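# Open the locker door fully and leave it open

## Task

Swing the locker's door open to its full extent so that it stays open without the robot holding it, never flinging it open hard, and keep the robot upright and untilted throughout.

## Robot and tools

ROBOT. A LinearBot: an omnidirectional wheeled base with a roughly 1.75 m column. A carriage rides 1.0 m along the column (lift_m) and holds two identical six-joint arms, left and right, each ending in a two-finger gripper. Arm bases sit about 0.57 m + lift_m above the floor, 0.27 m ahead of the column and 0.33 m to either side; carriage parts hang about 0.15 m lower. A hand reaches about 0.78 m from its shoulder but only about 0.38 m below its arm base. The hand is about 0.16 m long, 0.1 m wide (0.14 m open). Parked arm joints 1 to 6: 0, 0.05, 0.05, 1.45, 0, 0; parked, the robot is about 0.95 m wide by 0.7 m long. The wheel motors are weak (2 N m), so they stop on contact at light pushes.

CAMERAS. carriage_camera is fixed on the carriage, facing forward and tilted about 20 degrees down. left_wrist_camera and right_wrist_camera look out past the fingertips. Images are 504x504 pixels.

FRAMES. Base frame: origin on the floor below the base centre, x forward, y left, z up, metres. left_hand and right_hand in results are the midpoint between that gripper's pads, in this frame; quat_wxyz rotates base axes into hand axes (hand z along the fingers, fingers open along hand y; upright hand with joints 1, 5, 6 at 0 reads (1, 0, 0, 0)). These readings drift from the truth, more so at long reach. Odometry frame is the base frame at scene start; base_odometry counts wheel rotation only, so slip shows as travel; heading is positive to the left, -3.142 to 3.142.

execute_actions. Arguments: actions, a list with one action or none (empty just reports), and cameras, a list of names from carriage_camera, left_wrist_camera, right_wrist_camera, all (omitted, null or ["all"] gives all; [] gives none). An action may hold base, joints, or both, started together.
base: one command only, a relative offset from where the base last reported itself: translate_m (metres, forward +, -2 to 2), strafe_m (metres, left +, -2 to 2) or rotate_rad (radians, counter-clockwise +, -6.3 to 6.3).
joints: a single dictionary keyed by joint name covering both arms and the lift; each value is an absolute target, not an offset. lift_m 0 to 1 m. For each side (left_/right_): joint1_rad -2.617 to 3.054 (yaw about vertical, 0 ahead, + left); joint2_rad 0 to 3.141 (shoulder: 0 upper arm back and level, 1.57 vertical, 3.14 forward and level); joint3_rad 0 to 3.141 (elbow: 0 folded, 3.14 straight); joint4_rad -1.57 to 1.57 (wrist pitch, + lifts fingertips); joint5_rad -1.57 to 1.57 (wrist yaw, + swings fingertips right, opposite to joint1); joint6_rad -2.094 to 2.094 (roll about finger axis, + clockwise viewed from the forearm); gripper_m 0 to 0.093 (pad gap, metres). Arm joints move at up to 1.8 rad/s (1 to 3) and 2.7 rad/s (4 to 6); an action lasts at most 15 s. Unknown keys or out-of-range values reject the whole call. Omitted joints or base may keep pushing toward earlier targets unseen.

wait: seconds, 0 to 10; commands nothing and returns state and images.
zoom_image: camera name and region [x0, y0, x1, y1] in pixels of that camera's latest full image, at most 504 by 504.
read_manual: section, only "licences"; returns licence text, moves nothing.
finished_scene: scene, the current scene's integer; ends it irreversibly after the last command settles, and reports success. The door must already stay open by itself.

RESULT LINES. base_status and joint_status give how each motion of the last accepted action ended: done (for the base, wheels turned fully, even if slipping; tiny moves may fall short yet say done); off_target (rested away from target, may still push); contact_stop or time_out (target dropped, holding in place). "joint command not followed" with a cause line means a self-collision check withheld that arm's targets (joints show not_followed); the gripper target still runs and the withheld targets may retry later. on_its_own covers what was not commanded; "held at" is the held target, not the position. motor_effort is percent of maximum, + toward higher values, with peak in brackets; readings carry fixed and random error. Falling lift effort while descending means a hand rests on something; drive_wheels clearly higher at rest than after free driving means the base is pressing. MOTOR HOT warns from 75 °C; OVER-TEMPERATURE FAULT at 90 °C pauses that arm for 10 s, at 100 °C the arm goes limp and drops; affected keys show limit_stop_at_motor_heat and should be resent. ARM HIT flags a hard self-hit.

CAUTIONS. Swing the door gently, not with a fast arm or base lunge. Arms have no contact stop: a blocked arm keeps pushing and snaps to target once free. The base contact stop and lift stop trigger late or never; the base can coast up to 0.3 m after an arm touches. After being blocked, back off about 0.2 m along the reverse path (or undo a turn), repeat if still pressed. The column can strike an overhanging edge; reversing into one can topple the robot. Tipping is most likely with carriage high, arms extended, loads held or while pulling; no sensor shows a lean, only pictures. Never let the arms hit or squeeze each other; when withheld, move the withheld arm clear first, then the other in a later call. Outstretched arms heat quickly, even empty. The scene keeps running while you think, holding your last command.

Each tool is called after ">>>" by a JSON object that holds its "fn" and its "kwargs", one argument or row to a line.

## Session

>>> {"fn": "execute_actions", "kwargs": {
  "actions": []
}}

Scene clock: 0.00 s.
base_odometry: x=+0.000 y=+0.000 heading=+0.000 (m, m, rad; odometry frame)
base_status: not commanded
joint_positions: lift_m=+0.298 left_joint1_rad=+0.020 left_joint2_rad=+0.043 left_joint3_rad=+0.044 left_joint4_rad=+1.389 left_joint5_rad=-0.009 left_joint6_rad=-0.030 left_gripper_m=+0.095 right_joint1_rad=+0.008 right_joint2_rad=+0.061 right_joint3_rad=+0.021 right_joint4_rad=+1.434 right_joint5_rad=-0.005 right_joint6_rad=+0.005 right_gripper_m=+0.094
joint_status: not commanded
motor_effort: lift_m=+23 drive_wheels=+1 (%)
left_hand: x=+0.3042 y=+0.3326 z=+1.2975 quat_wxyz=(+0.996, -0.007, +0.090, -0.005) (m; base frame)
right_hand: x=+0.3056 y=-0.3288 z=+1.2925 quat_wxyz=(+0.996, -0.003, +0.088, +0.007) (m; base frame)
pictures: carriage_camera, left_wrist_camera, right_wrist_camera
Images, in order (width x height): carriage_camera 504x504, left_wrist_camera 504x504, right_wrist_camera 504x504.

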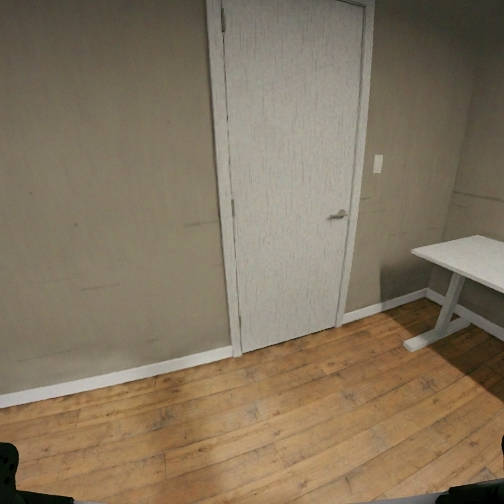

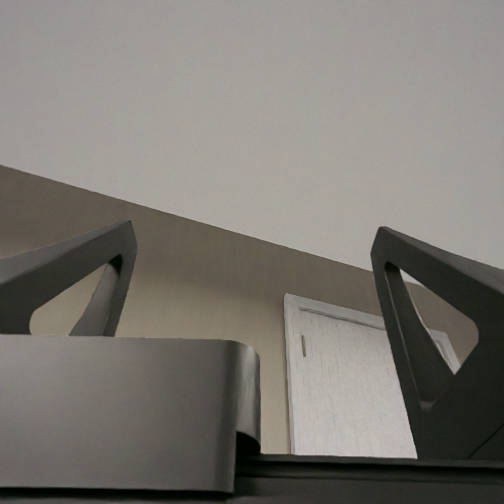

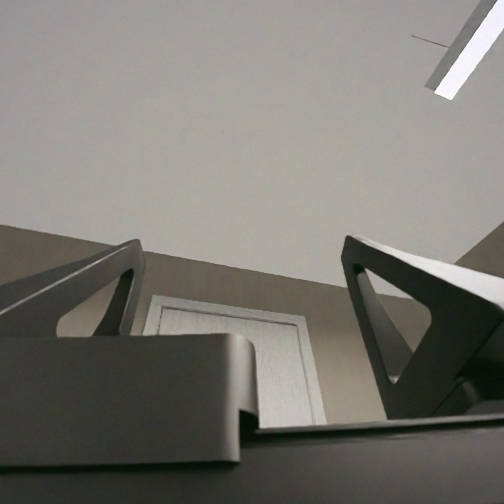

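>>> {"fn": "execute_actions", "kwargs": {
  "actions": [
    {"base":{"rotate_rad":-2.73}}
  ],
  "cameras": ["carriage_camera"]
}}

Scene clock: 9.73 s.
base_odometry: x=+0.000 y=+0.000 heading=-2.729 (m, m, rad; odometry frame)
base_status: done
joint_positions: lift_m=+0.298 left_joint1_rad=+0.020 left_joint2_rad=+0.043 left_joint3_rad=+0.044 left_joint4_rad=+1.386 left_joint5_rad=-0.009 left_joint6_rad=-0.030 left_gripper_m=+0.095 right_joint1_rad=+0.008 right_joint2_rad=+0.061 right_joint3_rad=+0.021 right_joint4_rad=+1.434 right_joint5_rad=-0.005 right_joint6_rad=+0.005 right_gripper_m=+0.094
joint_status: not commanded
motor_effort: lift_m=+23(23) drive_wheels=+11(30) (%)
left_hand: x=+0.3049 y=+0.3326 z=+1.2974 quat_wxyz=(+0.996, -0.007, +0.092, -0.005) (m; base frame)
right_hand: x=+0.3056 y=-0.3288 z=+1.2925 quat_wxyz=(+0.996, -0.003, +0.088, +0.007) (m; base frame)
pictures: carriage_camera
Images, in order (width x height): carriage_camera 504x504.

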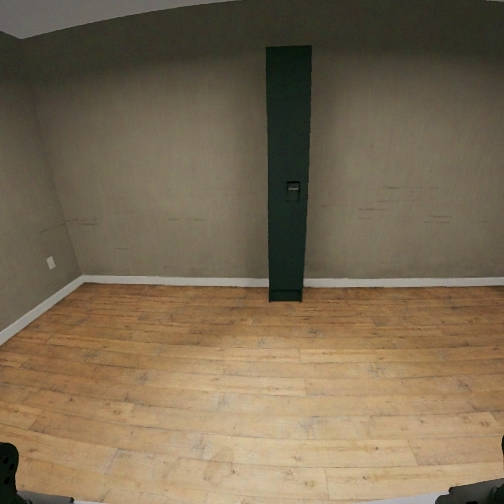

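>>> {"fn": "execute_actions", "kwargs": {
  "actions": [
    {"base":{"translate_m":1.38},"joints":{"right_joint4_rad":0.02,"right_joint6_rad":-1.57,"right_gripper_m":0.065,"lift_m":0.28}}
  ],
  "cameras": ["carriage_camera","right_wrist_camera"]
}}

Scene clock: 19.00 s.
base_odometry: x=-1.265 y=-0.552 heading=-2.730 (m, m, rad; odometry frame)
base_status: done
joint_positions: lift_m=+0.280 left_joint1_rad=+0.020 left_joint2_rad=+0.043 left_joint3_rad=+0.044 left_joint4_rad=+1.390 left_joint5_rad=-0.009 left_joint6_rad=-0.030 left_gripper_m=+0.095 right_joint1_rad=+0.008 right_joint2_rad=+0.061 right_joint3_rad=+0.021 right_joint4_rad=+0.023 right_joint5_rad=-0.005 right_joint6_rad=-1.565 right_gripper_m=+0.065
joint_status: all done
motor_effort: lift_m=+21(22) drive_wheels=-6(32) (%)
left_hand: x=+0.3039 y=+0.3326 z=+1.2799 quat_wxyz=(+0.996, -0.007, +0.090, -0.005) (m; base frame)
right_hand: x=+0.5081 y=-0.3273 z=+1.0286 quat_wxyz=(+0.500, -0.506, +0.502, -0.491) (m; base frame)
pictures: carriage_camera, right_wrist_camera
Images, in order (width x height): carriage_camera 504x504, right_wrist_camera 504x504.

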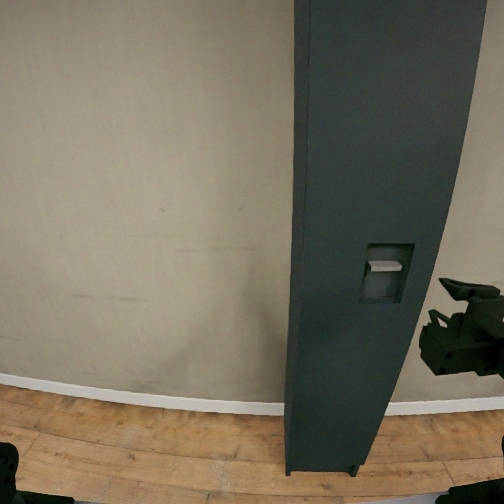

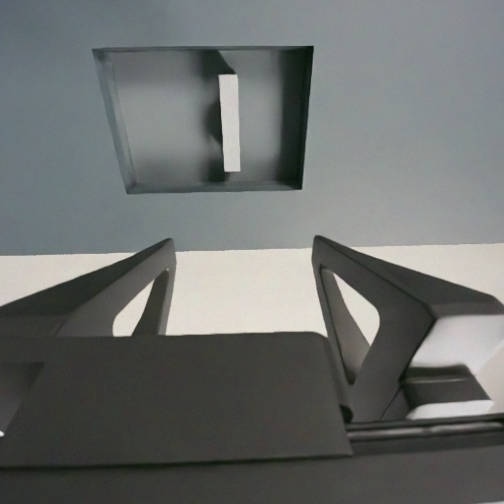

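>>> {"fn": "execute_actions", "kwargs": {
  "actions": [
    {"base":{"strafe_m":0.04},"joints":{"lift_m":0.269}}
  ],
  "cameras": []
}}

>>> {"fn": "execute_actions", "kwargs": {
  "actions": [
    {"base":{"translate_m":0.11}}
  ],
  "cameras": ["right_wrist_camera"]
}}

Scene clock: 25.37 s.
base_odometry: x=-1.249 y=-0.588 heading=-2.730 (m, m, rad; odometry frame)
base_status: done
joint_positions: lift_m=+0.269 left_joint1_rad=+0.020 left_joint2_rad=+0.043 left_joint3_rad=+0.044 left_joint4_rad=+1.390 left_joint5_rad=-0.009 left_joint6_rad=-0.030 left_gripper_m=+0.095 right_joint1_rad=+0.008 right_joint2_rad=+0.061 right_joint3_rad=+0.021 right_joint4_rad=+0.015 right_joint5_rad=-0.005 right_joint6_rad=-1.565 right_gripper_m=+0.065
joint_status: all done
motor_effort: lift_m=+21(22) drive_wheels=-2(25) (%)
left_hand: x=+0.3041 y=+0.3326 z=+1.2689 quat_wxyz=(+0.996, -0.007, +0.090, -0.005) (m; base frame)
right_hand: x=+0.5081 y=-0.3273 z=+1.0156 quat_wxyz=(+0.498, -0.508, +0.505, -0.489) (m; base frame)
pictures: none
No camera images: the call's "cameras" was empty. Leave "cameras" out to get every camera's image.

Scene clock: 27.10 s.
base_odometry: x=-1.350 y=-0.633 heading=-2.730 (m, m, rad; odometry frame)
base_status: done
joint_positions: lift_m=+0.269 left_joint1_rad=+0.020 left_joint2_rad=+0.043 left_joint3_rad=+0.044 left_joint4_rad=+1.389 left_joint5_rad=-0.009 left_joint6_rad=-0.030 left_gripper_m=+0.095 right_joint1_rad=+0.008 right_joint2_rad=+0.061 right_joint3_rad=+0.021 right_joint4_rad=+0.015 right_joint5_rad=-0.005 right_joint6_rad=-1.565 right_gripper_m=+0.065
joint_status: not commanded
motor_effort: lift_m=+21(21) drive_wheels=-4(23) (%)
left_hand: x=+0.3043 y=+0.3326 z=+1.2688 quat_wxyz=(+0.996, -0.007, +0.091, -0.005) (m; base frame)
right_hand: x=+0.5081 y=-0.3273 z=+1.0156 quat_wxyz=(+0.498, -0.508, +0.505, -0.489) (m; base frame)
pictures: right_wrist_camera
Images, in order (width x height): right_wrist_camera 504x504.

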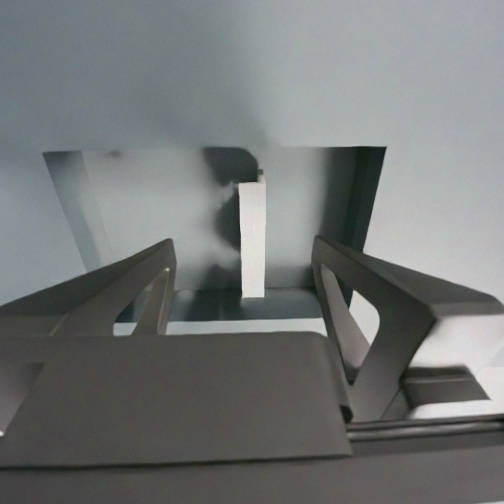

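>>> {"fn": "execute_actions", "kwargs": {
  "actions": [
    {"base":{"translate_m":0.04},"joints":{"lift_m":0.273}}
  ],
  "cameras": ["right_wrist_camera"]
}}

>>> {"fn": "execute_actions", "kwargs": {
  "actions": [
    {"joints":{"right_gripper_m":0}}
  ],
  "cameras": ["right_wrist_camera"]
}}

Scene clock: 31.37 s.
base_odometry: x=-1.386 y=-0.649 heading=-2.729 (m, m, rad; odometry frame)
base_status: done
joint_positions: lift_m=+0.273 left_joint1_rad=+0.020 left_joint2_rad=+0.043 left_joint3_rad=+0.044 left_joint4_rad=+1.389 left_joint5_rad=-0.009 left_joint6_rad=-0.030 left_gripper_m=+0.095 right_joint1_rad=+0.008 right_joint2_rad=+0.061 right_joint3_rad=+0.021 right_joint4_rad=+0.017 right_joint5_rad=-0.005 right_joint6_rad=-1.565 right_gripper_m=+0.065
joint_status: all done
motor_effort: lift_m=+24(30) drive_wheels=-4(29) (%)
left_hand: x=+0.3043 y=+0.3326 z=+1.2725 quat_wxyz=(+0.996, -0.007, +0.091, -0.005) (m; base frame)
right_hand: x=+0.5081 y=-0.3273 z=+1.0198 quat_wxyz=(+0.499, -0.507, +0.504, -0.490) (m; base frame)
pictures: right_wrist_camera
Images, in order (width x height): right_wrist_camera 504x504.

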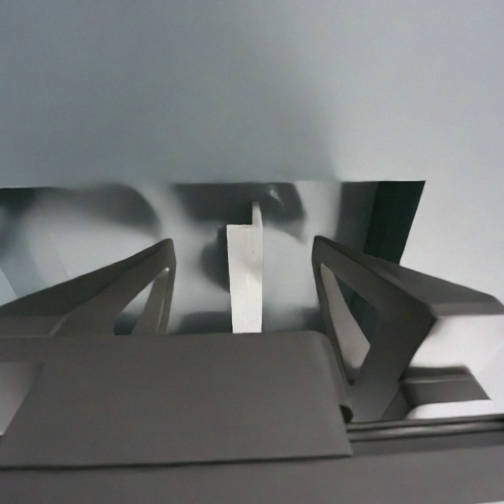

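Scene clock: 32.00 s.
base_odometry: x=-1.386 y=-0.649 heading=-2.729 (m, m, rad; odometry frame)
base_status: not commanded
joint_positions: lift_m=+0.273 left_joint1_rad=+0.020 left_joint2_rad=+0.043 left_joint3_rad=+0.044 left_joint4_rad=+1.389 left_joint5_rad=-0.009 left_joint6_rad=-0.030 left_gripper_m=+0.095 right_joint1_rad=+0.008 right_joint2_rad=+0.061 right_joint3_rad=+0.021 right_joint4_rad=+0.019 right_joint5_rad=-0.005 right_joint6_rad=-1.571 right_gripper_m=+0.012
joint_status: right_gripper_m off_target (ended at +0.012, target +0.000)
motor_effort: lift_m=+25(24) drive_wheels=-3(4) (%)
left_hand: x=+0.3044 y=+0.3326 z=+1.2725 quat_wxyz=(+0.996, -0.007, +0.091, -0.005) (m; base frame)
right_hand: x=+0.5081 y=-0.3273 z=+1.0203 quat_wxyz=(+0.498, -0.508, +0.502, -0.492) (m; base frame)
pictures: right_wrist_camera
Images, in order (width x height): right_wrist_camera 504x504.

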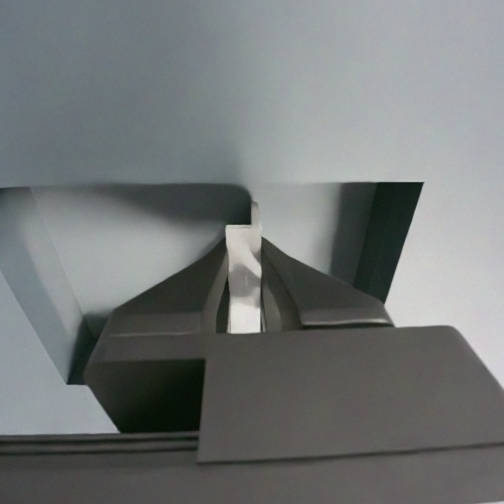

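>>> {"fn": "execute_actions", "kwargs": {
  "actions": [
    {"joints":{"right_joint4_rad":0.27,"right_joint3_rad":0.09,"lift_m":0.303}}
  ],
  "cameras": ["right_wrist_camera"]
}}

>>> {"fn": "execute_actions", "kwargs": {
  "actions": [
    {"base":{"translate_m":-0.03},"joints":{"right_joint4_rad":0.27}}
  ],
  "cameras": ["carriage_camera","right_wrist_camera"]
}}

Scene clock: 36.53 s.
base_odometry: x=-1.386 y=-0.649 heading=-2.729 (m, m, rad; odometry frame)
base_status: not commanded
joint_positions: lift_m=+0.303 left_joint1_rad=+0.020 left_joint2_rad=+0.043 left_joint3_rad=+0.044 left_joint4_rad=+1.388 left_joint5_rad=-0.009 left_joint6_rad=-0.030 left_gripper_m=+0.095 right_joint1_rad=+0.008 right_joint2_rad=+0.070 right_joint3_rad=+0.021 right_joint4_rad=-0.010 right_joint5_rad=-0.007 right_joint6_rad=-1.571 right_gripper_m=+0.012
joint_status: right_joint3_rad off_target (ended at +0.021, target +0.090); right_joint4_rad off_target (ended at -0.010, target +0.270); the others done
motor_effort: lift_m=+28(32) drive_wheels=+5(5) (%)
left_hand: x=+0.3044 y=+0.3326 z=+1.3021 quat_wxyz=(+0.996, -0.007, +0.091, -0.005) (m; base frame)
right_hand: x=+0.5083 y=-0.3269 z=+1.0409 quat_wxyz=(+0.489, -0.518, +0.511, -0.481) (m; base frame)
pictures: right_wrist_camera
Images, in order (width x height): right_wrist_camera 504x504.

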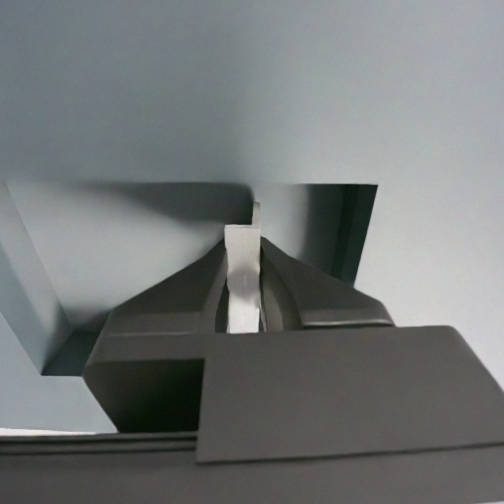

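Scene clock: 37.50 s.
base_odometry: x=-1.359 y=-0.637 heading=-2.729 (m, m, rad; odometry frame)
base_status: done
joint_positions: lift_m=+0.303 left_joint1_rad=+0.020 left_joint2_rad=+0.043 left_joint3_rad=+0.044 left_joint4_rad=+1.388 left_joint5_rad=-0.009 left_joint6_rad=-0.030 left_gripper_m=+0.095 right_joint1_rad=+0.008 right_joint2_rad=+0.078 right_joint3_rad=+0.021 right_joint4_rad=-0.001 right_joint5_rad=-0.024 right_joint6_rad=-1.556 right_gripper_m=+0.012
joint_status: right_joint4_rad off_target (ended at -0.001, target +0.270)
motor_effort: lift_m=+27(28) drive_wheels=-4(31) (%)
left_hand: x=+0.3045 y=+0.3326 z=+1.3021 quat_wxyz=(+0.996, -0.007, +0.091, -0.005) (m; base frame)
right_hand: x=+0.5088 y=-0.3241 z=+1.0412 quat_wxyz=(+0.497, -0.518, +0.510, -0.474) (m; base frame)
pictures: carriage_camera, right_wrist_camera
Images, in order (width x height): carriage_camera 504x504, right_wrist_camera 504x504.

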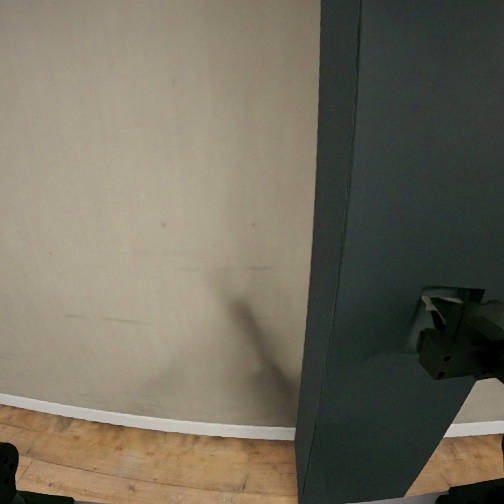

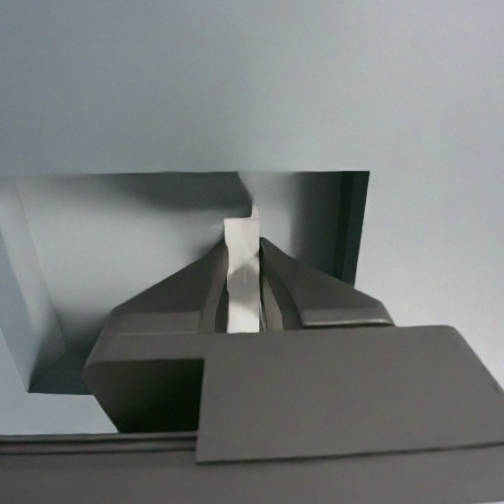

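>>> {"fn": "execute_actions", "kwargs": {
  "actions": [
    {"base":{"translate_m":-0.055},"joints":{"right_joint4_rad":0.03,"right_joint3_rad":0.04,"lift_m":0.28}}
  ],
  "cameras": []
}}

>>> {"fn": "execute_actions", "kwargs": {
  "actions": [
    {"base":{"strafe_m":0.11},"joints":{"right_joint5_rad":0.45}}
  ],
  "cameras": ["right_wrist_camera"]
}}

>>> {"fn": "execute_actions", "kwargs": {
  "actions": [
    {"base":{"strafe_m":0.09},"joints":{"right_joint5_rad":0.85}}
  ],
  "cameras": ["carriage_camera","right_wrist_camera"]
}}

Scene clock: 49.63 s.
base_odometry: x=-1.309 y=-0.615 heading=-2.729 (m, m, rad; odometry frame)
base_status: done
joint_positions: lift_m=+0.280 left_joint1_rad=+0.020 left_joint2_rad=+0.043 left_joint3_rad=+0.044 left_joint4_rad=+1.388 left_joint5_rad=-0.009 left_joint6_rad=-0.030 left_gripper_m=+0.095 right_joint1_rad=+0.025 right_joint2_rad=+0.078 right_joint3_rad=+0.016 right_joint4_rad=+0.018 right_joint5_rad=-0.122 right_joint6_rad=-1.563 right_gripper_m=+0.012
joint_status: all done
motor_effort: lift_m=+22(22) drive_wheels=-7(32) (%)
left_hand: x=+0.3045 y=+0.3326 z=+1.2797 quat_wxyz=(+0.996, -0.007, +0.091, -0.005) (m; base frame)
right_hand: x=+0.5074 y=-0.3028 z=+1.0209 quat_wxyz=(+0.527, -0.544, +0.476, -0.448) (m; base frame)
pictures: none
No camera images: the call's "cameras" was empty. Leave "cameras" out to get every camera's image.

Scene clock: 51.23 s.
base_odometry: x=-1.265 y=-0.716 heading=-2.729 (m, m, rad; odometry frame)
base_status: done
joint_positions: lift_m=+0.280 left_joint1_rad=+0.020 left_joint2_rad=+0.043 left_joint3_rad=+0.044 left_joint4_rad=+1.388 left_joint5_rad=-0.009 left_joint6_rad=-0.030 left_gripper_m=+0.095 right_joint1_rad=+0.009 right_joint2_rad=+0.078 right_joint3_rad=+0.016 right_joint4_rad=+0.013 right_joint5_rad=+0.454 right_joint6_rad=-1.569 right_gripper_m=+0.012
joint_status: all done
motor_effort: lift_m=+22(22) drive_wheels=-2(21) (%)
left_hand: x=+0.3045 y=+0.3326 z=+1.2797 quat_wxyz=(+0.996, -0.007, +0.091, -0.005) (m; base frame)
right_hand: x=+0.4925 y=-0.4034 z=+1.0205 quat_wxyz=(+0.363, -0.391, +0.607, -0.588) (m; base frame)
pictures: right_wrist_camera
Images, in order (width x height): right_wrist_camera 504x504.

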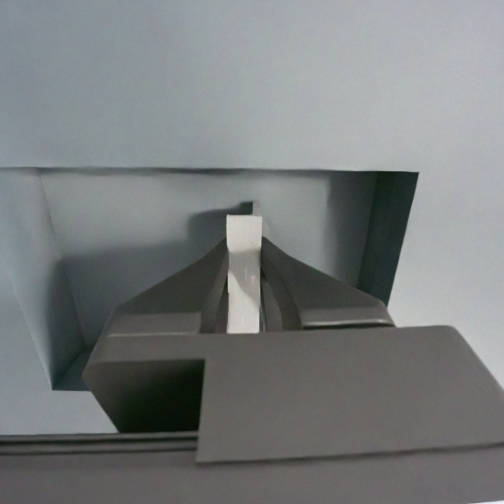

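Scene clock: 52.83 s.
base_odometry: x=-1.229 y=-0.799 heading=-2.729 (m, m, rad; odometry frame)
base_status: done
joint_positions: lift_m=+0.280 left_joint1_rad=+0.020 left_joint2_rad=+0.043 left_joint3_rad=+0.044 left_joint4_rad=+1.388 left_joint5_rad=-0.009 left_joint6_rad=-0.030 left_gripper_m=+0.095 right_joint1_rad=+0.014 right_joint2_rad=+0.078 right_joint3_rad=+0.016 right_joint4_rad=+0.005 right_joint5_rad=+0.839 right_joint6_rad=-1.558 right_gripper_m=+0.012
joint_status: all done
motor_effort: lift_m=+22(22) drive_wheels=-4(28) (%)
left_hand: x=+0.3045 y=+0.3326 z=+1.2797 quat_wxyz=(+0.996, -0.007, +0.091, -0.005) (m; base frame)
right_hand: x=+0.4540 y=-0.4552 z=+1.0210 quat_wxyz=(+0.243, -0.272, +0.667, -0.650) (m; base frame)
pictures: carriage_camera, right_wrist_camera
Images, in order (width x height): carriage_camera 504x504, right_wrist_camera 504x504.

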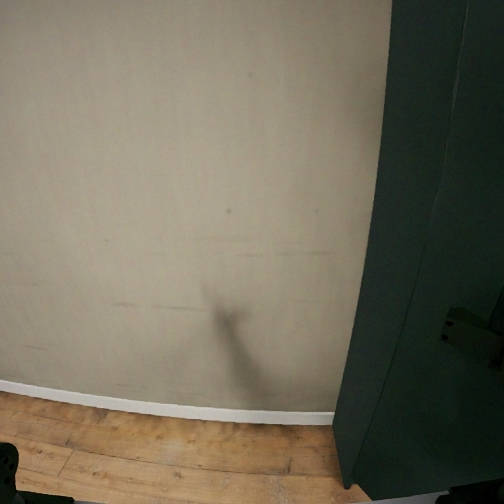

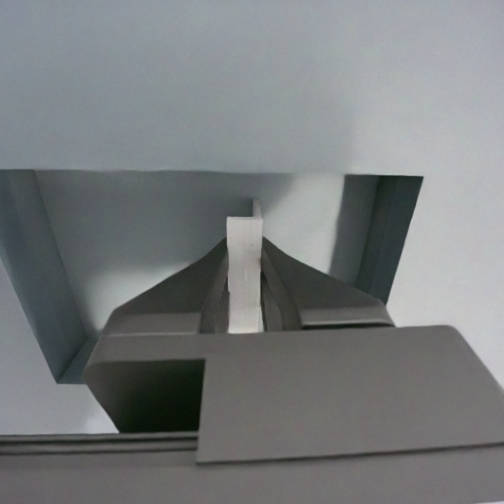

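>>> {"fn": "execute_actions", "kwargs": {
  "actions": [
    {"base":{"strafe_m":0.09},"joints":{"right_joint5_rad":1.1}}
  ],
  "cameras": ["right_wrist_camera"]
}}

>>> {"fn": "execute_actions", "kwargs": {
  "actions": [
    {"base":{"translate_m":0.045},"joints":{"right_joint5_rad":1.35}}
  ],
  "cameras": []
}}

>>> {"fn": "execute_actions", "kwargs": {
  "actions": [
    {"base":{"strafe_m":0.07},"joints":{"right_joint5_rad":1.45}}
  ],
  "cameras": ["carriage_camera","right_wrist_camera"]
}}

Scene clock: 59.40 s.
base_odometry: x=-1.193 y=-0.881 heading=-2.730 (m, m, rad; odometry frame)
base_status: done
joint_positions: lift_m=+0.280 left_joint1_rad=+0.020 left_joint2_rad=+0.043 left_joint3_rad=+0.044 left_joint4_rad=+1.388 left_joint5_rad=-0.009 left_joint6_rad=-0.030 left_gripper_m=+0.095 right_joint1_rad=+0.016 right_joint2_rad=+0.078 right_joint3_rad=+0.016 right_joint4_rad=+0.000 right_joint5_rad=+1.056 right_joint6_rad=-1.537 right_gripper_m=+0.012
joint_status: right_joint5_rad off_target (ended at +1.056, target +1.100)
motor_effort: lift_m=+22(22) drive_wheels=-2(27) (%)
left_hand: x=+0.3045 y=+0.3326 z=+1.2797 quat_wxyz=(+0.996, -0.007, +0.091, -0.005) (m; base frame)
right_hand: x=+0.4244 y=-0.4770 z=+1.0219 quat_wxyz=(+0.175, -0.195, +0.691, -0.674) (m; base frame)
pictures: right_wrist_camera
Images, in order (width x height): right_wrist_camera 504x504.

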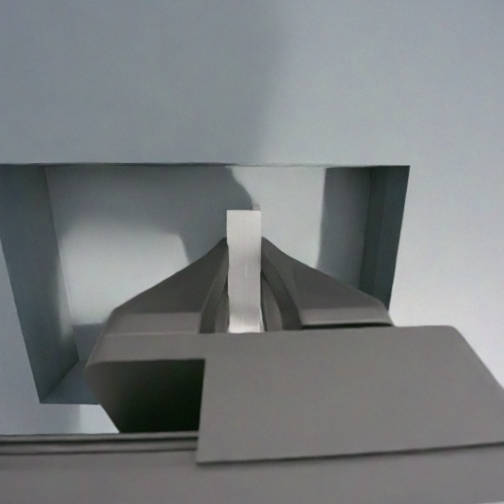

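Scene clock: 60.53 s.
base_odometry: x=-1.234 y=-0.899 heading=-2.729 (m, m, rad; odometry frame)
base_status: done
joint_positions: lift_m=+0.280 left_joint1_rad=+0.020 left_joint2_rad=+0.043 left_joint3_rad=+0.044 left_joint4_rad=+1.388 left_joint5_rad=-0.009 left_joint6_rad=-0.030 left_gripper_m=+0.095 right_joint1_rad=+0.016 right_joint2_rad=+0.078 right_joint3_rad=+0.016 right_joint4_rad=-0.015 right_joint5_rad=+1.333 right_joint6_rad=-1.539 right_gripper_m=+0.012
joint_status: all done
motor_effort: lift_m=+22(22) drive_wheels=-3(20) (%)
left_hand: x=+0.3044 y=+0.3326 z=+1.2797 quat_wxyz=(+0.996, -0.007, +0.091, -0.005) (m; base frame)
right_hand: x=+0.3805 y=-0.4952 z=+1.0229 quat_wxyz=(+0.073, -0.106, +0.706, -0.697) (m; base frame)
pictures: none
No camera images: the call's "cameras" was empty. Leave "cameras" out to get every camera's image.

Scene clock: 62.00 s.
base_odometry: x=-1.206 y=-0.964 heading=-2.729 (m, m, rad; odometry frame)
base_status: done
joint_positions: lift_m=+0.280 left_joint1_rad=+0.020 left_joint2_rad=+0.043 left_joint3_rad=+0.044 left_joint4_rad=+1.388 left_joint5_rad=-0.009 left_joint6_rad=-0.030 left_gripper_m=+0.095 right_joint1_rad=+0.016 right_joint2_rad=+0.078 right_joint3_rad=+0.016 right_joint4_rad=-0.012 right_joint5_rad=+1.367 right_joint6_rad=-1.525 right_gripper_m=+0.012
joint_status: right_joint5_rad off_target (ended at +1.367, target +1.450)
motor_effort: lift_m=+22(22) drive_wheels=+0(25) (%)
left_hand: x=+0.3044 y=+0.3326 z=+1.2797 quat_wxyz=(+0.996, -0.007, +0.091, -0.005) (m; base frame)
right_hand: x=+0.3747 y=-0.4966 z=+1.0236 quat_wxyz=(+0.067, -0.087, +0.707, -0.699) (m; base frame)
pictures: carriage_camera, right_wrist_camera
Images, in order (width x height): carriage_camera 504x504, right_wrist_camera 504x504.

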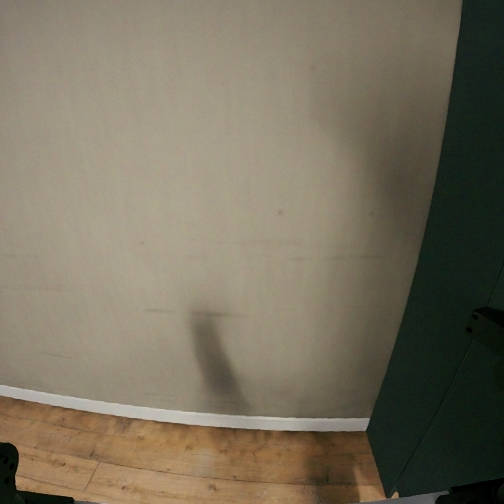

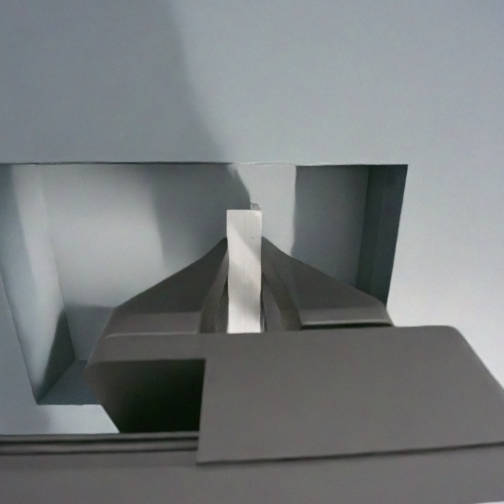

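>>> {"fn": "execute_actions", "kwargs": {
  "actions": [
    {"joints":{"right_gripper_m":0.05,"right_joint5_rad":1.37}}
  ],
  "cameras": []
}}

>>> {"fn": "execute_actions", "kwargs": {
  "actions": [
    {"base":{"strafe_m":0.06}}
  ],
  "cameras": []
}}

>>> {"fn": "execute_actions", "kwargs": {
  "actions": [
    {"base":{"translate_m":-0.44},"joints":{"right_joint5_rad":-0.7}}
  ],
  "cameras": ["carriage_camera"]
}}

>>> {"fn": "execute_actions", "kwargs": {
  "actions": [
    {"base":{"strafe_m":-0.4},"joints":{"right_joint6_rad":0,"right_gripper_m":0,"right_joint2_rad":1.0,"right_joint3_rad":1.0}}
  ],
  "cameras": ["carriage_camera","right_wrist_camera"]
}}

Scene clock: 67.77 s.
base_odometry: x=-1.206 y=-0.964 heading=-2.729 (m, m, rad; odometry frame)
base_status: not commanded
joint_positions: lift_m=+0.280 left_joint1_rad=+0.020 left_joint2_rad=+0.043 left_joint3_rad=+0.044 left_joint4_rad=+1.388 left_joint5_rad=-0.009 left_joint6_rad=-0.030 left_gripper_m=+0.095 right_joint1_rad=+0.016 right_joint2_rad=+0.078 right_joint3_rad=+0.016 right_joint4_rad=+0.007 right_joint5_rad=+1.358 right_joint6_rad=-1.563 right_gripper_m=+0.050
joint_status: all done
motor_effort: lift_m=+22(22) drive_wheels=-1(1) (%)
left_hand: x=+0.3044 y=+0.3326 z=+1.2797 quat_wxyz=(+0.996, -0.007, +0.091, -0.005) (m; base frame)
right_hand: x=+0.3765 y=-0.4962 z=+1.0256 quat_wxyz=(+0.064, -0.097, +0.705, -0.700) (m; base frame)
pictures: none
No camera images: the call's "cameras" was empty. Leave "cameras" out to get every camera's image.

Scene clock: 69.13 s.
base_odometry: x=-1.182 y=-1.019 heading=-2.729 (m, m, rad; odometry frame)
base_status: done
joint_positions: lift_m=+0.280 left_joint1_rad=+0.020 left_joint2_rad=+0.043 left_joint3_rad=+0.044 left_joint4_rad=+1.388 left_joint5_rad=-0.009 left_joint6_rad=-0.030 left_gripper_m=+0.095 right_joint1_rad=+0.016 right_joint2_rad=+0.078 right_joint3_rad=+0.016 right_joint4_rad=+0.009 right_joint5_rad=+1.359 right_joint6_rad=-1.564 right_gripper_m=+0.050
joint_status: not commanded
motor_effort: lift_m=+22(22) drive_wheels=-2(28) (%)
left_hand: x=+0.3044 y=+0.3326 z=+1.2797 quat_wxyz=(+0.996, -0.007, +0.091, -0.005) (m; base frame)
right_hand: x=+0.3763 y=-0.4963 z=+1.0259 quat_wxyz=(+0.064, -0.097, +0.704, -0.700) (m; base frame)
pictures: none
No camera images: the call's "cameras" was empty. Leave "cameras" out to get every camera's image.

Scene clock: 72.20 s.
base_odometry: x=-0.779 y=-0.843 heading=-2.730 (m, m, rad; odometry frame)
base_status: done
joint_positions: lift_m=+0.280 left_joint1_rad=+0.020 left_joint2_rad=+0.043 left_joint3_rad=+0.044 left_joint4_rad=+1.388 left_joint5_rad=-0.009 left_joint6_rad=-0.030 left_gripper_m=+0.095 right_joint1_rad=+0.016 right_joint2_rad=+0.078 right_joint3_rad=+0.016 right_joint4_rad=+0.010 right_joint5_rad=-0.691 right_joint6_rad=-1.565 right_gripper_m=+0.050
joint_status: all done
motor_effort: lift_m=+22(22) drive_wheels=-2(23) (%)
left_hand: x=+0.3044 y=+0.3326 z=+1.2797 quat_wxyz=(+0.996, -0.007, +0.091, -0.005) (m; base frame)
right_hand: x=+0.4681 y=-0.2172 z=+1.0210 quat_wxyz=(+0.635, -0.649, +0.315, -0.278) (m; base frame)
pictures: carriage_camera
Images, in order (width x height): carriage_camera 504x504.

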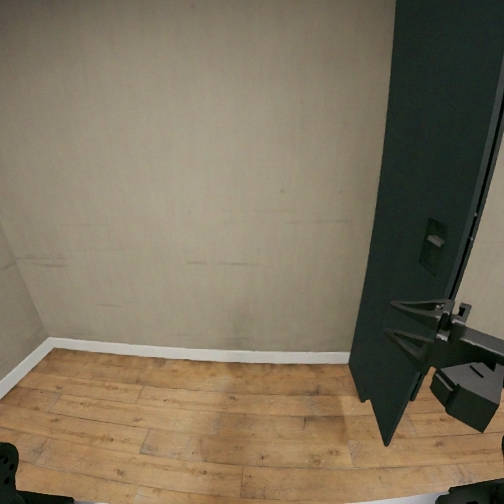

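Scene clock: 75.13 s.
base_odometry: x=-0.939 y=-0.476 heading=-2.730 (m, m, rad; odometry frame)
base_status: done
joint_positions: lift_m=+0.280 left_joint1_rad=+0.020 left_joint2_rad=+0.043 left_joint3_rad=+0.044 left_joint4_rad=+1.388 left_joint5_rad=-0.009 left_joint6_rad=-0.030 left_gripper_m=+0.095 right_joint1_rad=+0.013 right_joint2_rad=+0.988 right_joint3_rad=+0.974 right_joint4_rad=+0.020 right_joint5_rad=-0.692 right_joint6_rad=-0.005 right_gripper_m=+0.001
joint_status: all done
motor_effort: lift_m=+22(22) drive_wheels=-3(22) (%)
left_hand: x=+0.3044 y=+0.3326 z=+1.2797 quat_wxyz=(+0.996, -0.007, +0.091, -0.005) (m; base frame)
right_hand: x=+0.5839 y=-0.2160 z=+1.2447 quat_wxyz=(+0.666, -0.247, +0.661, +0.242) (m; base frame)
pictures: carriage_camera, right_wrist_camera
Images, in order (width x height): carriage_camera 504x504, right_wrist_camera 504x504.

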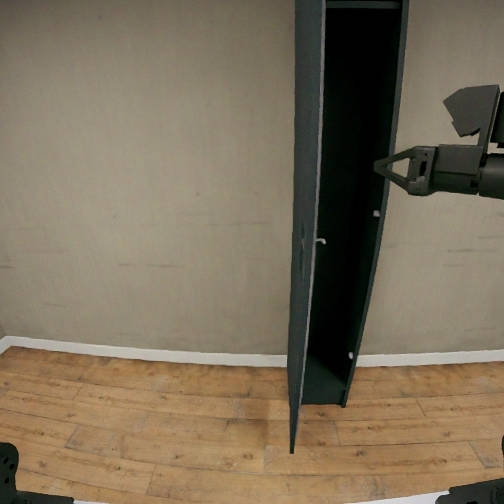

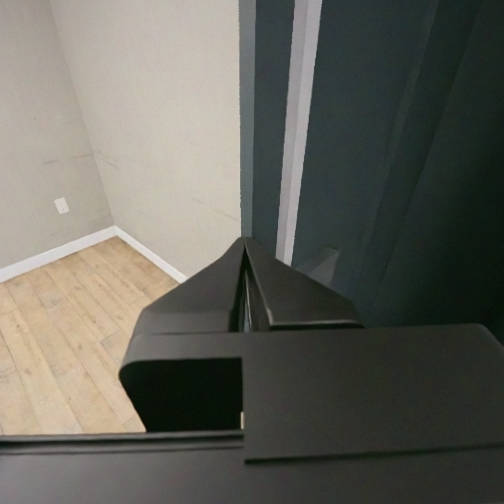

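Stop angle is unknown, so small steps.

>>> {"fn": "execute_actions", "kwargs": {
  "actions": [
    {"base":{"translate_m":0.2}}
  ],
  "cameras": ["carriage_camera"]
}}

>>> {"fn": "execute_actions", "kwargs": {
  "actions": [
    {"base":{"strafe_m":0.06}}
  ],
  "cameras": ["carriage_camera"]
}}

>>> {"fn": "execute_actions", "kwargs": {
  "actions": [
    {"base":{"strafe_m":0.03}}
  ],
  "cameras": ["carriage_camera"]
}}

>>> {"fn": "execute_actions", "kwargs": {
  "actions": [
    {"base":{"strafe_m":0.03}}
  ],
  "cameras": ["carriage_camera","right_wrist_camera"]
}}

Scene clock: 81.53 s.
base_odometry: x=-1.123 y=-0.556 heading=-2.730 (m, m, rad; odometry frame)
base_status: done
joint_positions: lift_m=+0.280 left_joint1_rad=+0.020 left_joint2_rad=+0.043 left_joint3_rad=+0.044 left_joint4_rad=+1.389 left_joint5_rad=-0.009 left_joint6_rad=-0.030 left_gripper_m=+0.095 right_joint1_rad=+0.013 right_joint2_rad=+0.988 right_joint3_rad=+0.974 right_joint4_rad=+0.021 right_joint5_rad=-0.692 right_joint6_rad=-0.005 right_gripper_m=+0.001
joint_status: not commanded
motor_effort: lift_m=+22(22) drive_wheels=-4(25) (%)
left_hand: x=+0.3043 y=+0.3326 z=+1.2797 quat_wxyz=(+0.996, -0.007, +0.091, -0.005) (m; base frame)
right_hand: x=+0.5839 y=-0.2160 z=+1.2448 quat_wxyz=(+0.666, -0.247, +0.661, +0.242) (m; base frame)
pictures: carriage_camera
Images, in order (width x height): carriage_camera 504x504.

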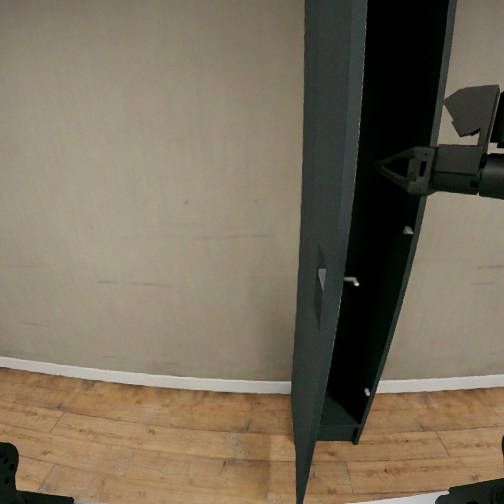

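Scene clock: 82.93 s.
base_odometry: x=-1.099 y=-0.611 heading=-2.731 (m, m, rad; odometry frame)
base_status: done
joint_positions: lift_m=+0.280 left_joint1_rad=+0.020 left_joint2_rad=+0.043 left_joint3_rad=+0.044 left_joint4_rad=+1.389 left_joint5_rad=-0.009 left_joint6_rad=-0.030 left_gripper_m=+0.095 right_joint1_rad=+0.013 right_joint2_rad=+0.988 right_joint3_rad=+0.974 right_joint4_rad=+0.021 right_joint5_rad=-0.692 right_joint6_rad=-0.005 right_gripper_m=+0.001
joint_status: not commanded
motor_effort: lift_m=+22(22) drive_wheels=-2(24) (%)
left_hand: x=+0.3043 y=+0.3326 z=+1.2797 quat_wxyz=(+0.996, -0.007, +0.091, -0.005) (m; base frame)
right_hand: x=+0.5839 y=-0.2160 z=+1.2448 quat_wxyz=(+0.666, -0.247, +0.661, +0.242) (m; base frame)
pictures: carriage_camera
Images, in order (width x height): carriage_camera 504x504.

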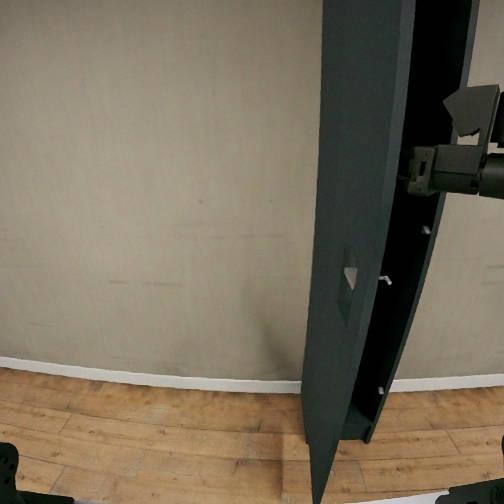

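Scene clock: 83.90 s.
base_odometry: x=-1.087 y=-0.639 heading=-2.731 (m, m, rad; odometry frame)
base_status: done
joint_positions: lift_m=+0.280 left_joint1_rad=+0.020 left_joint2_rad=+0.043 left_joint3_rad=+0.044 left_joint4_rad=+1.389 left_joint5_rad=-0.009 left_joint6_rad=-0.030 left_gripper_m=+0.095 right_joint1_rad=+0.002 right_joint2_rad=+0.988 right_joint3_rad=+0.974 right_joint4_rad=+0.021 right_joint5_rad=-0.687 right_joint6_rad=-0.005 right_gripper_m=+0.001
joint_status: not commanded
motor_effort: lift_m=+22(22) drive_wheels=-1(28) (%)
left_hand: x=+0.3043 y=+0.3326 z=+1.2797 quat_wxyz=(+0.996, -0.007, +0.091, -0.005) (m; base frame)
right_hand: x=+0.5857 y=-0.2204 z=+1.2448 quat_wxyz=(+0.668, -0.241, +0.663, +0.236) (m; base frame)
pictures: carriage_camera
Images, in order (width x height): carriage_camera 504x504.

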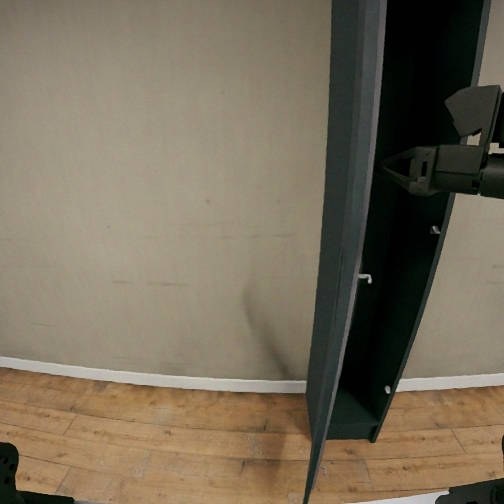

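Scene clock: 85.00 s.
base_odometry: x=-1.075 y=-0.666 heading=-2.731 (m, m, rad; odometry frame)
base_status: done
joint_positions: lift_m=+0.280 left_joint1_rad=+0.020 left_joint2_rad=+0.043 left_joint3_rad=+0.044 left_joint4_rad=+1.389 left_joint5_rad=-0.009 left_joint6_rad=-0.030 left_gripper_m=+0.095 right_joint1_rad=+0.001 right_joint2_rad=+0.988 right_joint3_rad=+0.974 right_joint4_rad=+0.021 right_joint5_rad=-0.688 right_joint6_rad=-0.005 right_gripper_m=+0.001
joint_status: not commanded
motor_effort: lift_m=+22(22) drive_wheels=-1(26) (%)
left_hand: x=+0.3043 y=+0.3326 z=+1.2797 quat_wxyz=(+0.996, -0.007, +0.091, -0.005) (m; base frame)
right_hand: x=+0.5857 y=-0.2205 z=+1.2448 quat_wxyz=(+0.668, -0.241, +0.663, +0.236) (m; base frame)
pictures: carriage_camera, right_wrist_camera
Images, in order (width x height): carriage_camera 504x504, right_wrist_camera 504x504.

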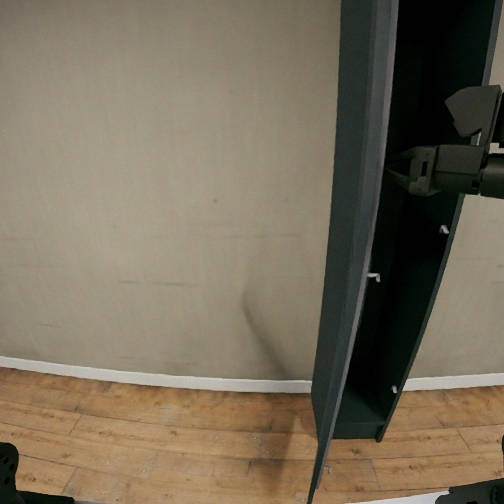

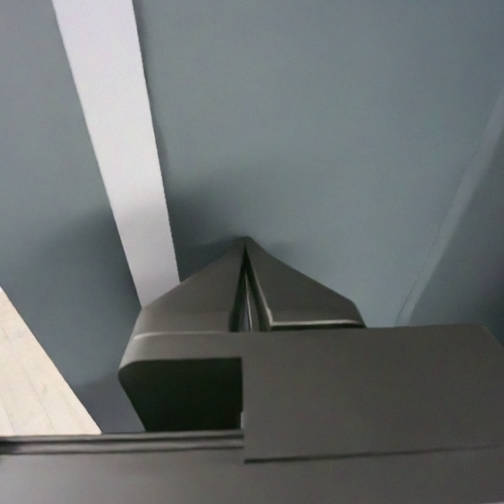

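>>> {"fn": "execute_actions", "kwargs": {
  "actions": [
    {"base":{"strafe_m":0.035}}
  ],
  "cameras": ["carriage_camera"]
}}

>>> {"fn": "execute_actions", "kwargs": {
  "actions": [
    {"base":{"strafe_m":0.035}}
  ],
  "cameras": ["right_wrist_camera"]
}}

>>> {"fn": "execute_actions", "kwargs": {
  "actions": [
    {"base":{"translate_m":0.03}}
  ],
  "cameras": ["carriage_camera","right_wrist_camera"]
}}

Scene clock: 90.33 s.
base_odometry: x=-1.061 y=-0.698 heading=-2.731 (m, m, rad; odometry frame)
base_status: done
joint_positions: lift_m=+0.280 left_joint1_rad=+0.020 left_joint2_rad=+0.043 left_joint3_rad=+0.044 left_joint4_rad=+1.389 left_joint5_rad=-0.009 left_joint6_rad=-0.030 left_gripper_m=+0.095 right_joint1_rad=+0.002 right_joint2_rad=+0.988 right_joint3_rad=+0.974 right_joint4_rad=+0.021 right_joint5_rad=-0.688 right_joint6_rad=-0.005 right_gripper_m=+0.001
joint_status: not commanded
motor_effort: lift_m=+22(22) drive_wheels=-1(27) (%)
left_hand: x=+0.3043 y=+0.3326 z=+1.2797 quat_wxyz=(+0.996, -0.007, +0.091, -0.005) (m; base frame)
right_hand: x=+0.5856 y=-0.2203 z=+1.2449 quat_wxyz=(+0.668, -0.242, +0.662, +0.237) (m; base frame)
pictures: carriage_camera
Images, in order (width x height): carriage_camera 504x504.

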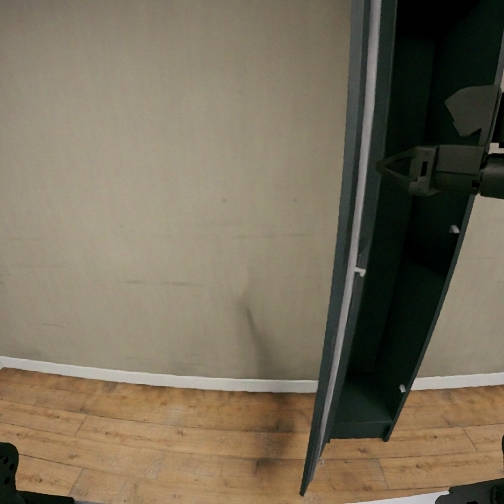

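Scene clock: 91.50 s.
base_odometry: x=-1.048 y=-0.731 heading=-2.732 (m, m, rad; odometry frame)
base_status: done
joint_positions: lift_m=+0.280 left_joint1_rad=+0.020 left_joint2_rad=+0.043 left_joint3_rad=+0.044 left_joint4_rad=+1.389 left_joint5_rad=-0.009 left_joint6_rad=-0.030 left_gripper_m=+0.095 right_joint1_rad=-0.001 right_joint2_rad=+0.988 right_joint3_rad=+0.974 right_joint4_rad=+0.021 right_joint5_rad=-0.674 right_joint6_rad=-0.004 right_gripper_m=+0.001
joint_status: not commanded
motor_effort: lift_m=+22(22) drive_wheels=-2(28) (%)
left_hand: x=+0.3043 y=+0.3326 z=+1.2797 quat_wxyz=(+0.996, -0.007, +0.091, -0.005) (m; base frame)
right_hand: x=+0.5875 y=-0.2231 z=+1.2449 quat_wxyz=(+0.670, -0.236, +0.665, +0.231) (m; base frame)
pictures: right_wrist_camera
Images, in order (width x height): right_wrist_camera 504x504.

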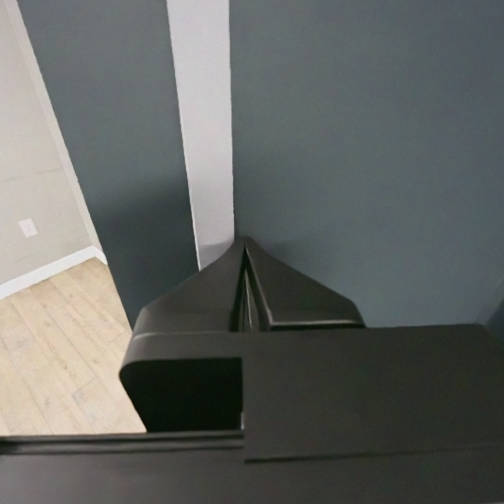

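Scene clock: 92.47 s.
base_odometry: x=-1.075 y=-0.743 heading=-2.731 (m, m, rad; odometry frame)
base_status: done
joint_positions: lift_m=+0.280 left_joint1_rad=+0.020 left_joint2_rad=+0.043 left_joint3_rad=+0.044 left_joint4_rad=+1.389 left_joint5_rad=-0.009 left_joint6_rad=-0.030 left_gripper_m=+0.095 right_joint1_rad=-0.001 right_joint2_rad=+0.988 right_joint3_rad=+0.974 right_joint4_rad=+0.021 right_joint5_rad=-0.694 right_joint6_rad=-0.004 right_gripper_m=+0.001
joint_status: not commanded
motor_effort: lift_m=+22(22) drive_wheels=-4(18) (%)
left_hand: x=+0.3044 y=+0.3326 z=+1.2797 quat_wxyz=(+0.996, -0.007, +0.091, -0.005) (m; base frame)
right_hand: x=+0.5853 y=-0.2203 z=+1.2450 quat_wxyz=(+0.668, -0.242, +0.662, +0.238) (m; base frame)
pictures: carriage_camera, right_wrist_camera
Images, in order (width x height): carriage_camera 504x504, right_wrist_camera 504x504.

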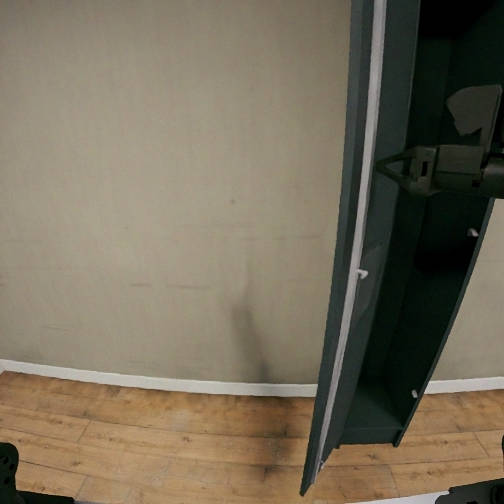

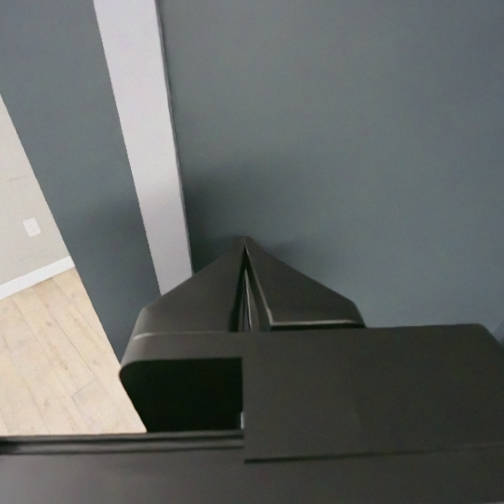

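>>> {"fn": "execute_actions", "kwargs": {
  "actions": [
    {"base":{"translate_m":0.03}}
  ],
  "cameras": []
}}

>>> {"fn": "execute_actions", "kwargs": {
  "actions": [
    {"base":{"strafe_m":0.045}}
  ],
  "cameras": ["carriage_camera"]
}}

>>> {"fn": "execute_actions", "kwargs": {
  "actions": [
    {"base":{"translate_m":0.025}}
  ],
  "cameras": []
}}

>>> {"fn": "execute_actions", "kwargs": {
  "actions": [
    {"base":{"translate_m":0.02}}
  ],
  "cameras": ["carriage_camera","right_wrist_camera"]
}}

Scene clock: 99.30 s.
base_odometry: x=-1.102 y=-0.755 heading=-2.731 (m, m, rad; odometry frame)
base_status: done
joint_positions: lift_m=+0.280 left_joint1_rad=+0.020 left_joint2_rad=+0.043 left_joint3_rad=+0.044 left_joint4_rad=+1.388 left_joint5_rad=-0.009 left_joint6_rad=-0.030 left_gripper_m=+0.095 right_joint1_rad=-0.001 right_joint2_rad=+0.988 right_joint3_rad=+0.974 right_joint4_rad=+0.021 right_joint5_rad=-0.705 right_joint6_rad=-0.004 right_gripper_m=+0.001
joint_status: not commanded
motor_effort: lift_m=+22(22) drive_wheels=-3(26) (%)
left_hand: x=+0.3044 y=+0.3326 z=+1.2797 quat_wxyz=(+0.996, -0.007, +0.091, -0.005) (m; base frame)
right_hand: x=+0.5840 y=-0.2189 z=+1.2450 quat_wxyz=(+0.667, -0.246, +0.661, +0.242) (m; base frame)
pictures: none
No camera images: the call's "cameras" was empty. Leave "cameras" out to get every camera's image.

Scene clock: 100.57 s.
base_odometry: x=-1.085 y=-0.796 heading=-2.731 (m, m, rad; odometry frame)
base_status: done
joint_positions: lift_m=+0.280 left_joint1_rad=+0.020 left_joint2_rad=+0.043 left_joint3_rad=+0.044 left_joint4_rad=+1.388 left_joint5_rad=-0.010 left_joint6_rad=-0.030 left_gripper_m=+0.095 right_joint1_rad=+0.001 right_joint2_rad=+0.988 right_joint3_rad=+0.974 right_joint4_rad=+0.021 right_joint5_rad=-0.695 right_joint6_rad=-0.004 right_gripper_m=+0.001
joint_status: not commanded
motor_effort: lift_m=+22(22) drive_wheels=-2(23) (%)
left_hand: x=+0.3044 y=+0.3327 z=+1.2797 quat_wxyz=(+0.996, -0.007, +0.091, -0.005) (m; base frame)
right_hand: x=+0.5849 y=-0.2195 z=+1.2449 quat_wxyz=(+0.667, -0.243, +0.662, +0.239) (m; base frame)
pictures: carriage_camera
Images, in order (width x height): carriage_camera 504x504.

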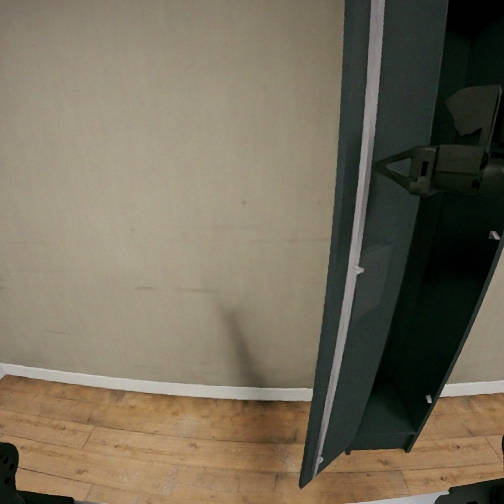

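Scene clock: 101.57 s.
base_odometry: x=-1.107 y=-0.806 heading=-2.730 (m, m, rad; odometry frame)
base_status: done
joint_positions: lift_m=+0.280 left_joint1_rad=+0.020 left_joint2_rad=+0.043 left_joint3_rad=+0.044 left_joint4_rad=+1.387 left_joint5_rad=-0.009 left_joint6_rad=-0.030 left_gripper_m=+0.095 right_joint1_rad=+0.001 right_joint2_rad=+0.988 right_joint3_rad=+0.975 right_joint4_rad=+0.021 right_joint5_rad=-0.707 right_joint6_rad=-0.004 right_gripper_m=+0.001
joint_status: not commanded
motor_effort: lift_m=+22(22) drive_wheels=-5(18) (%)
left_hand: x=+0.3046 y=+0.3326 z=+1.2797 quat_wxyz=(+0.996, -0.007, +0.091, -0.005) (m; base frame)
right_hand: x=+0.5836 y=-0.2180 z=+1.2455 quat_wxyz=(+0.667, -0.247, +0.660, +0.243) (m; base frame)
pictures: none
No camera images: the call's "cameras" was empty. Leave "cameras" out to get every camera's image.

Scene clock: 102.50 s.
base_odometry: x=-1.126 y=-0.815 heading=-2.730 (m, m, rad; odometry frame)
base_status: done
joint_positions: lift_m=+0.280 left_joint1_rad=+0.020 left_joint2_rad=+0.043 left_joint3_rad=+0.044 left_joint4_rad=+1.388 left_joint5_rad=-0.009 left_joint6_rad=-0.030 left_gripper_m=+0.095 right_joint1_rad=+0.002 right_joint2_rad=+0.988 right_joint3_rad=+0.975 right_joint4_rad=+0.021 right_joint5_rad=-0.711 right_joint6_rad=-0.004 right_gripper_m=+0.001
joint_status: not commanded
motor_effort: lift_m=+22(22) drive_wheels=-5(27) (%)
left_hand: x=+0.3045 y=+0.3326 z=+1.2797 quat_wxyz=(+0.996, -0.007, +0.091, -0.005) (m; base frame)
right_hand: x=+0.5831 y=-0.2174 z=+1.2455 quat_wxyz=(+0.666, -0.249, +0.659, +0.244) (m; base frame)
pictures: carriage_camera, right_wrist_camera
Images, in order (width x height): carriage_camera 504x504, right_wrist_camera 504x504.

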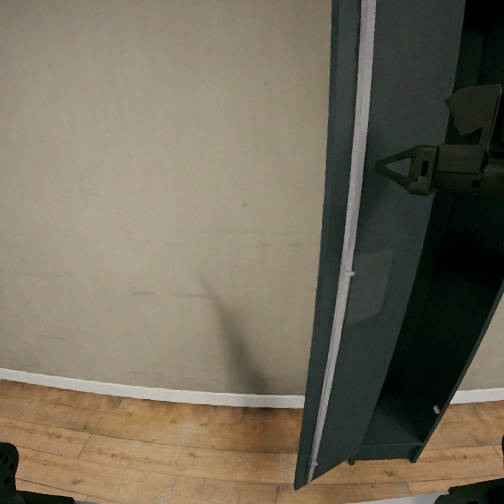

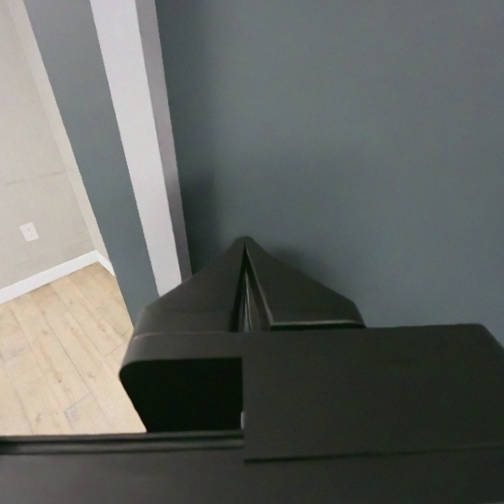

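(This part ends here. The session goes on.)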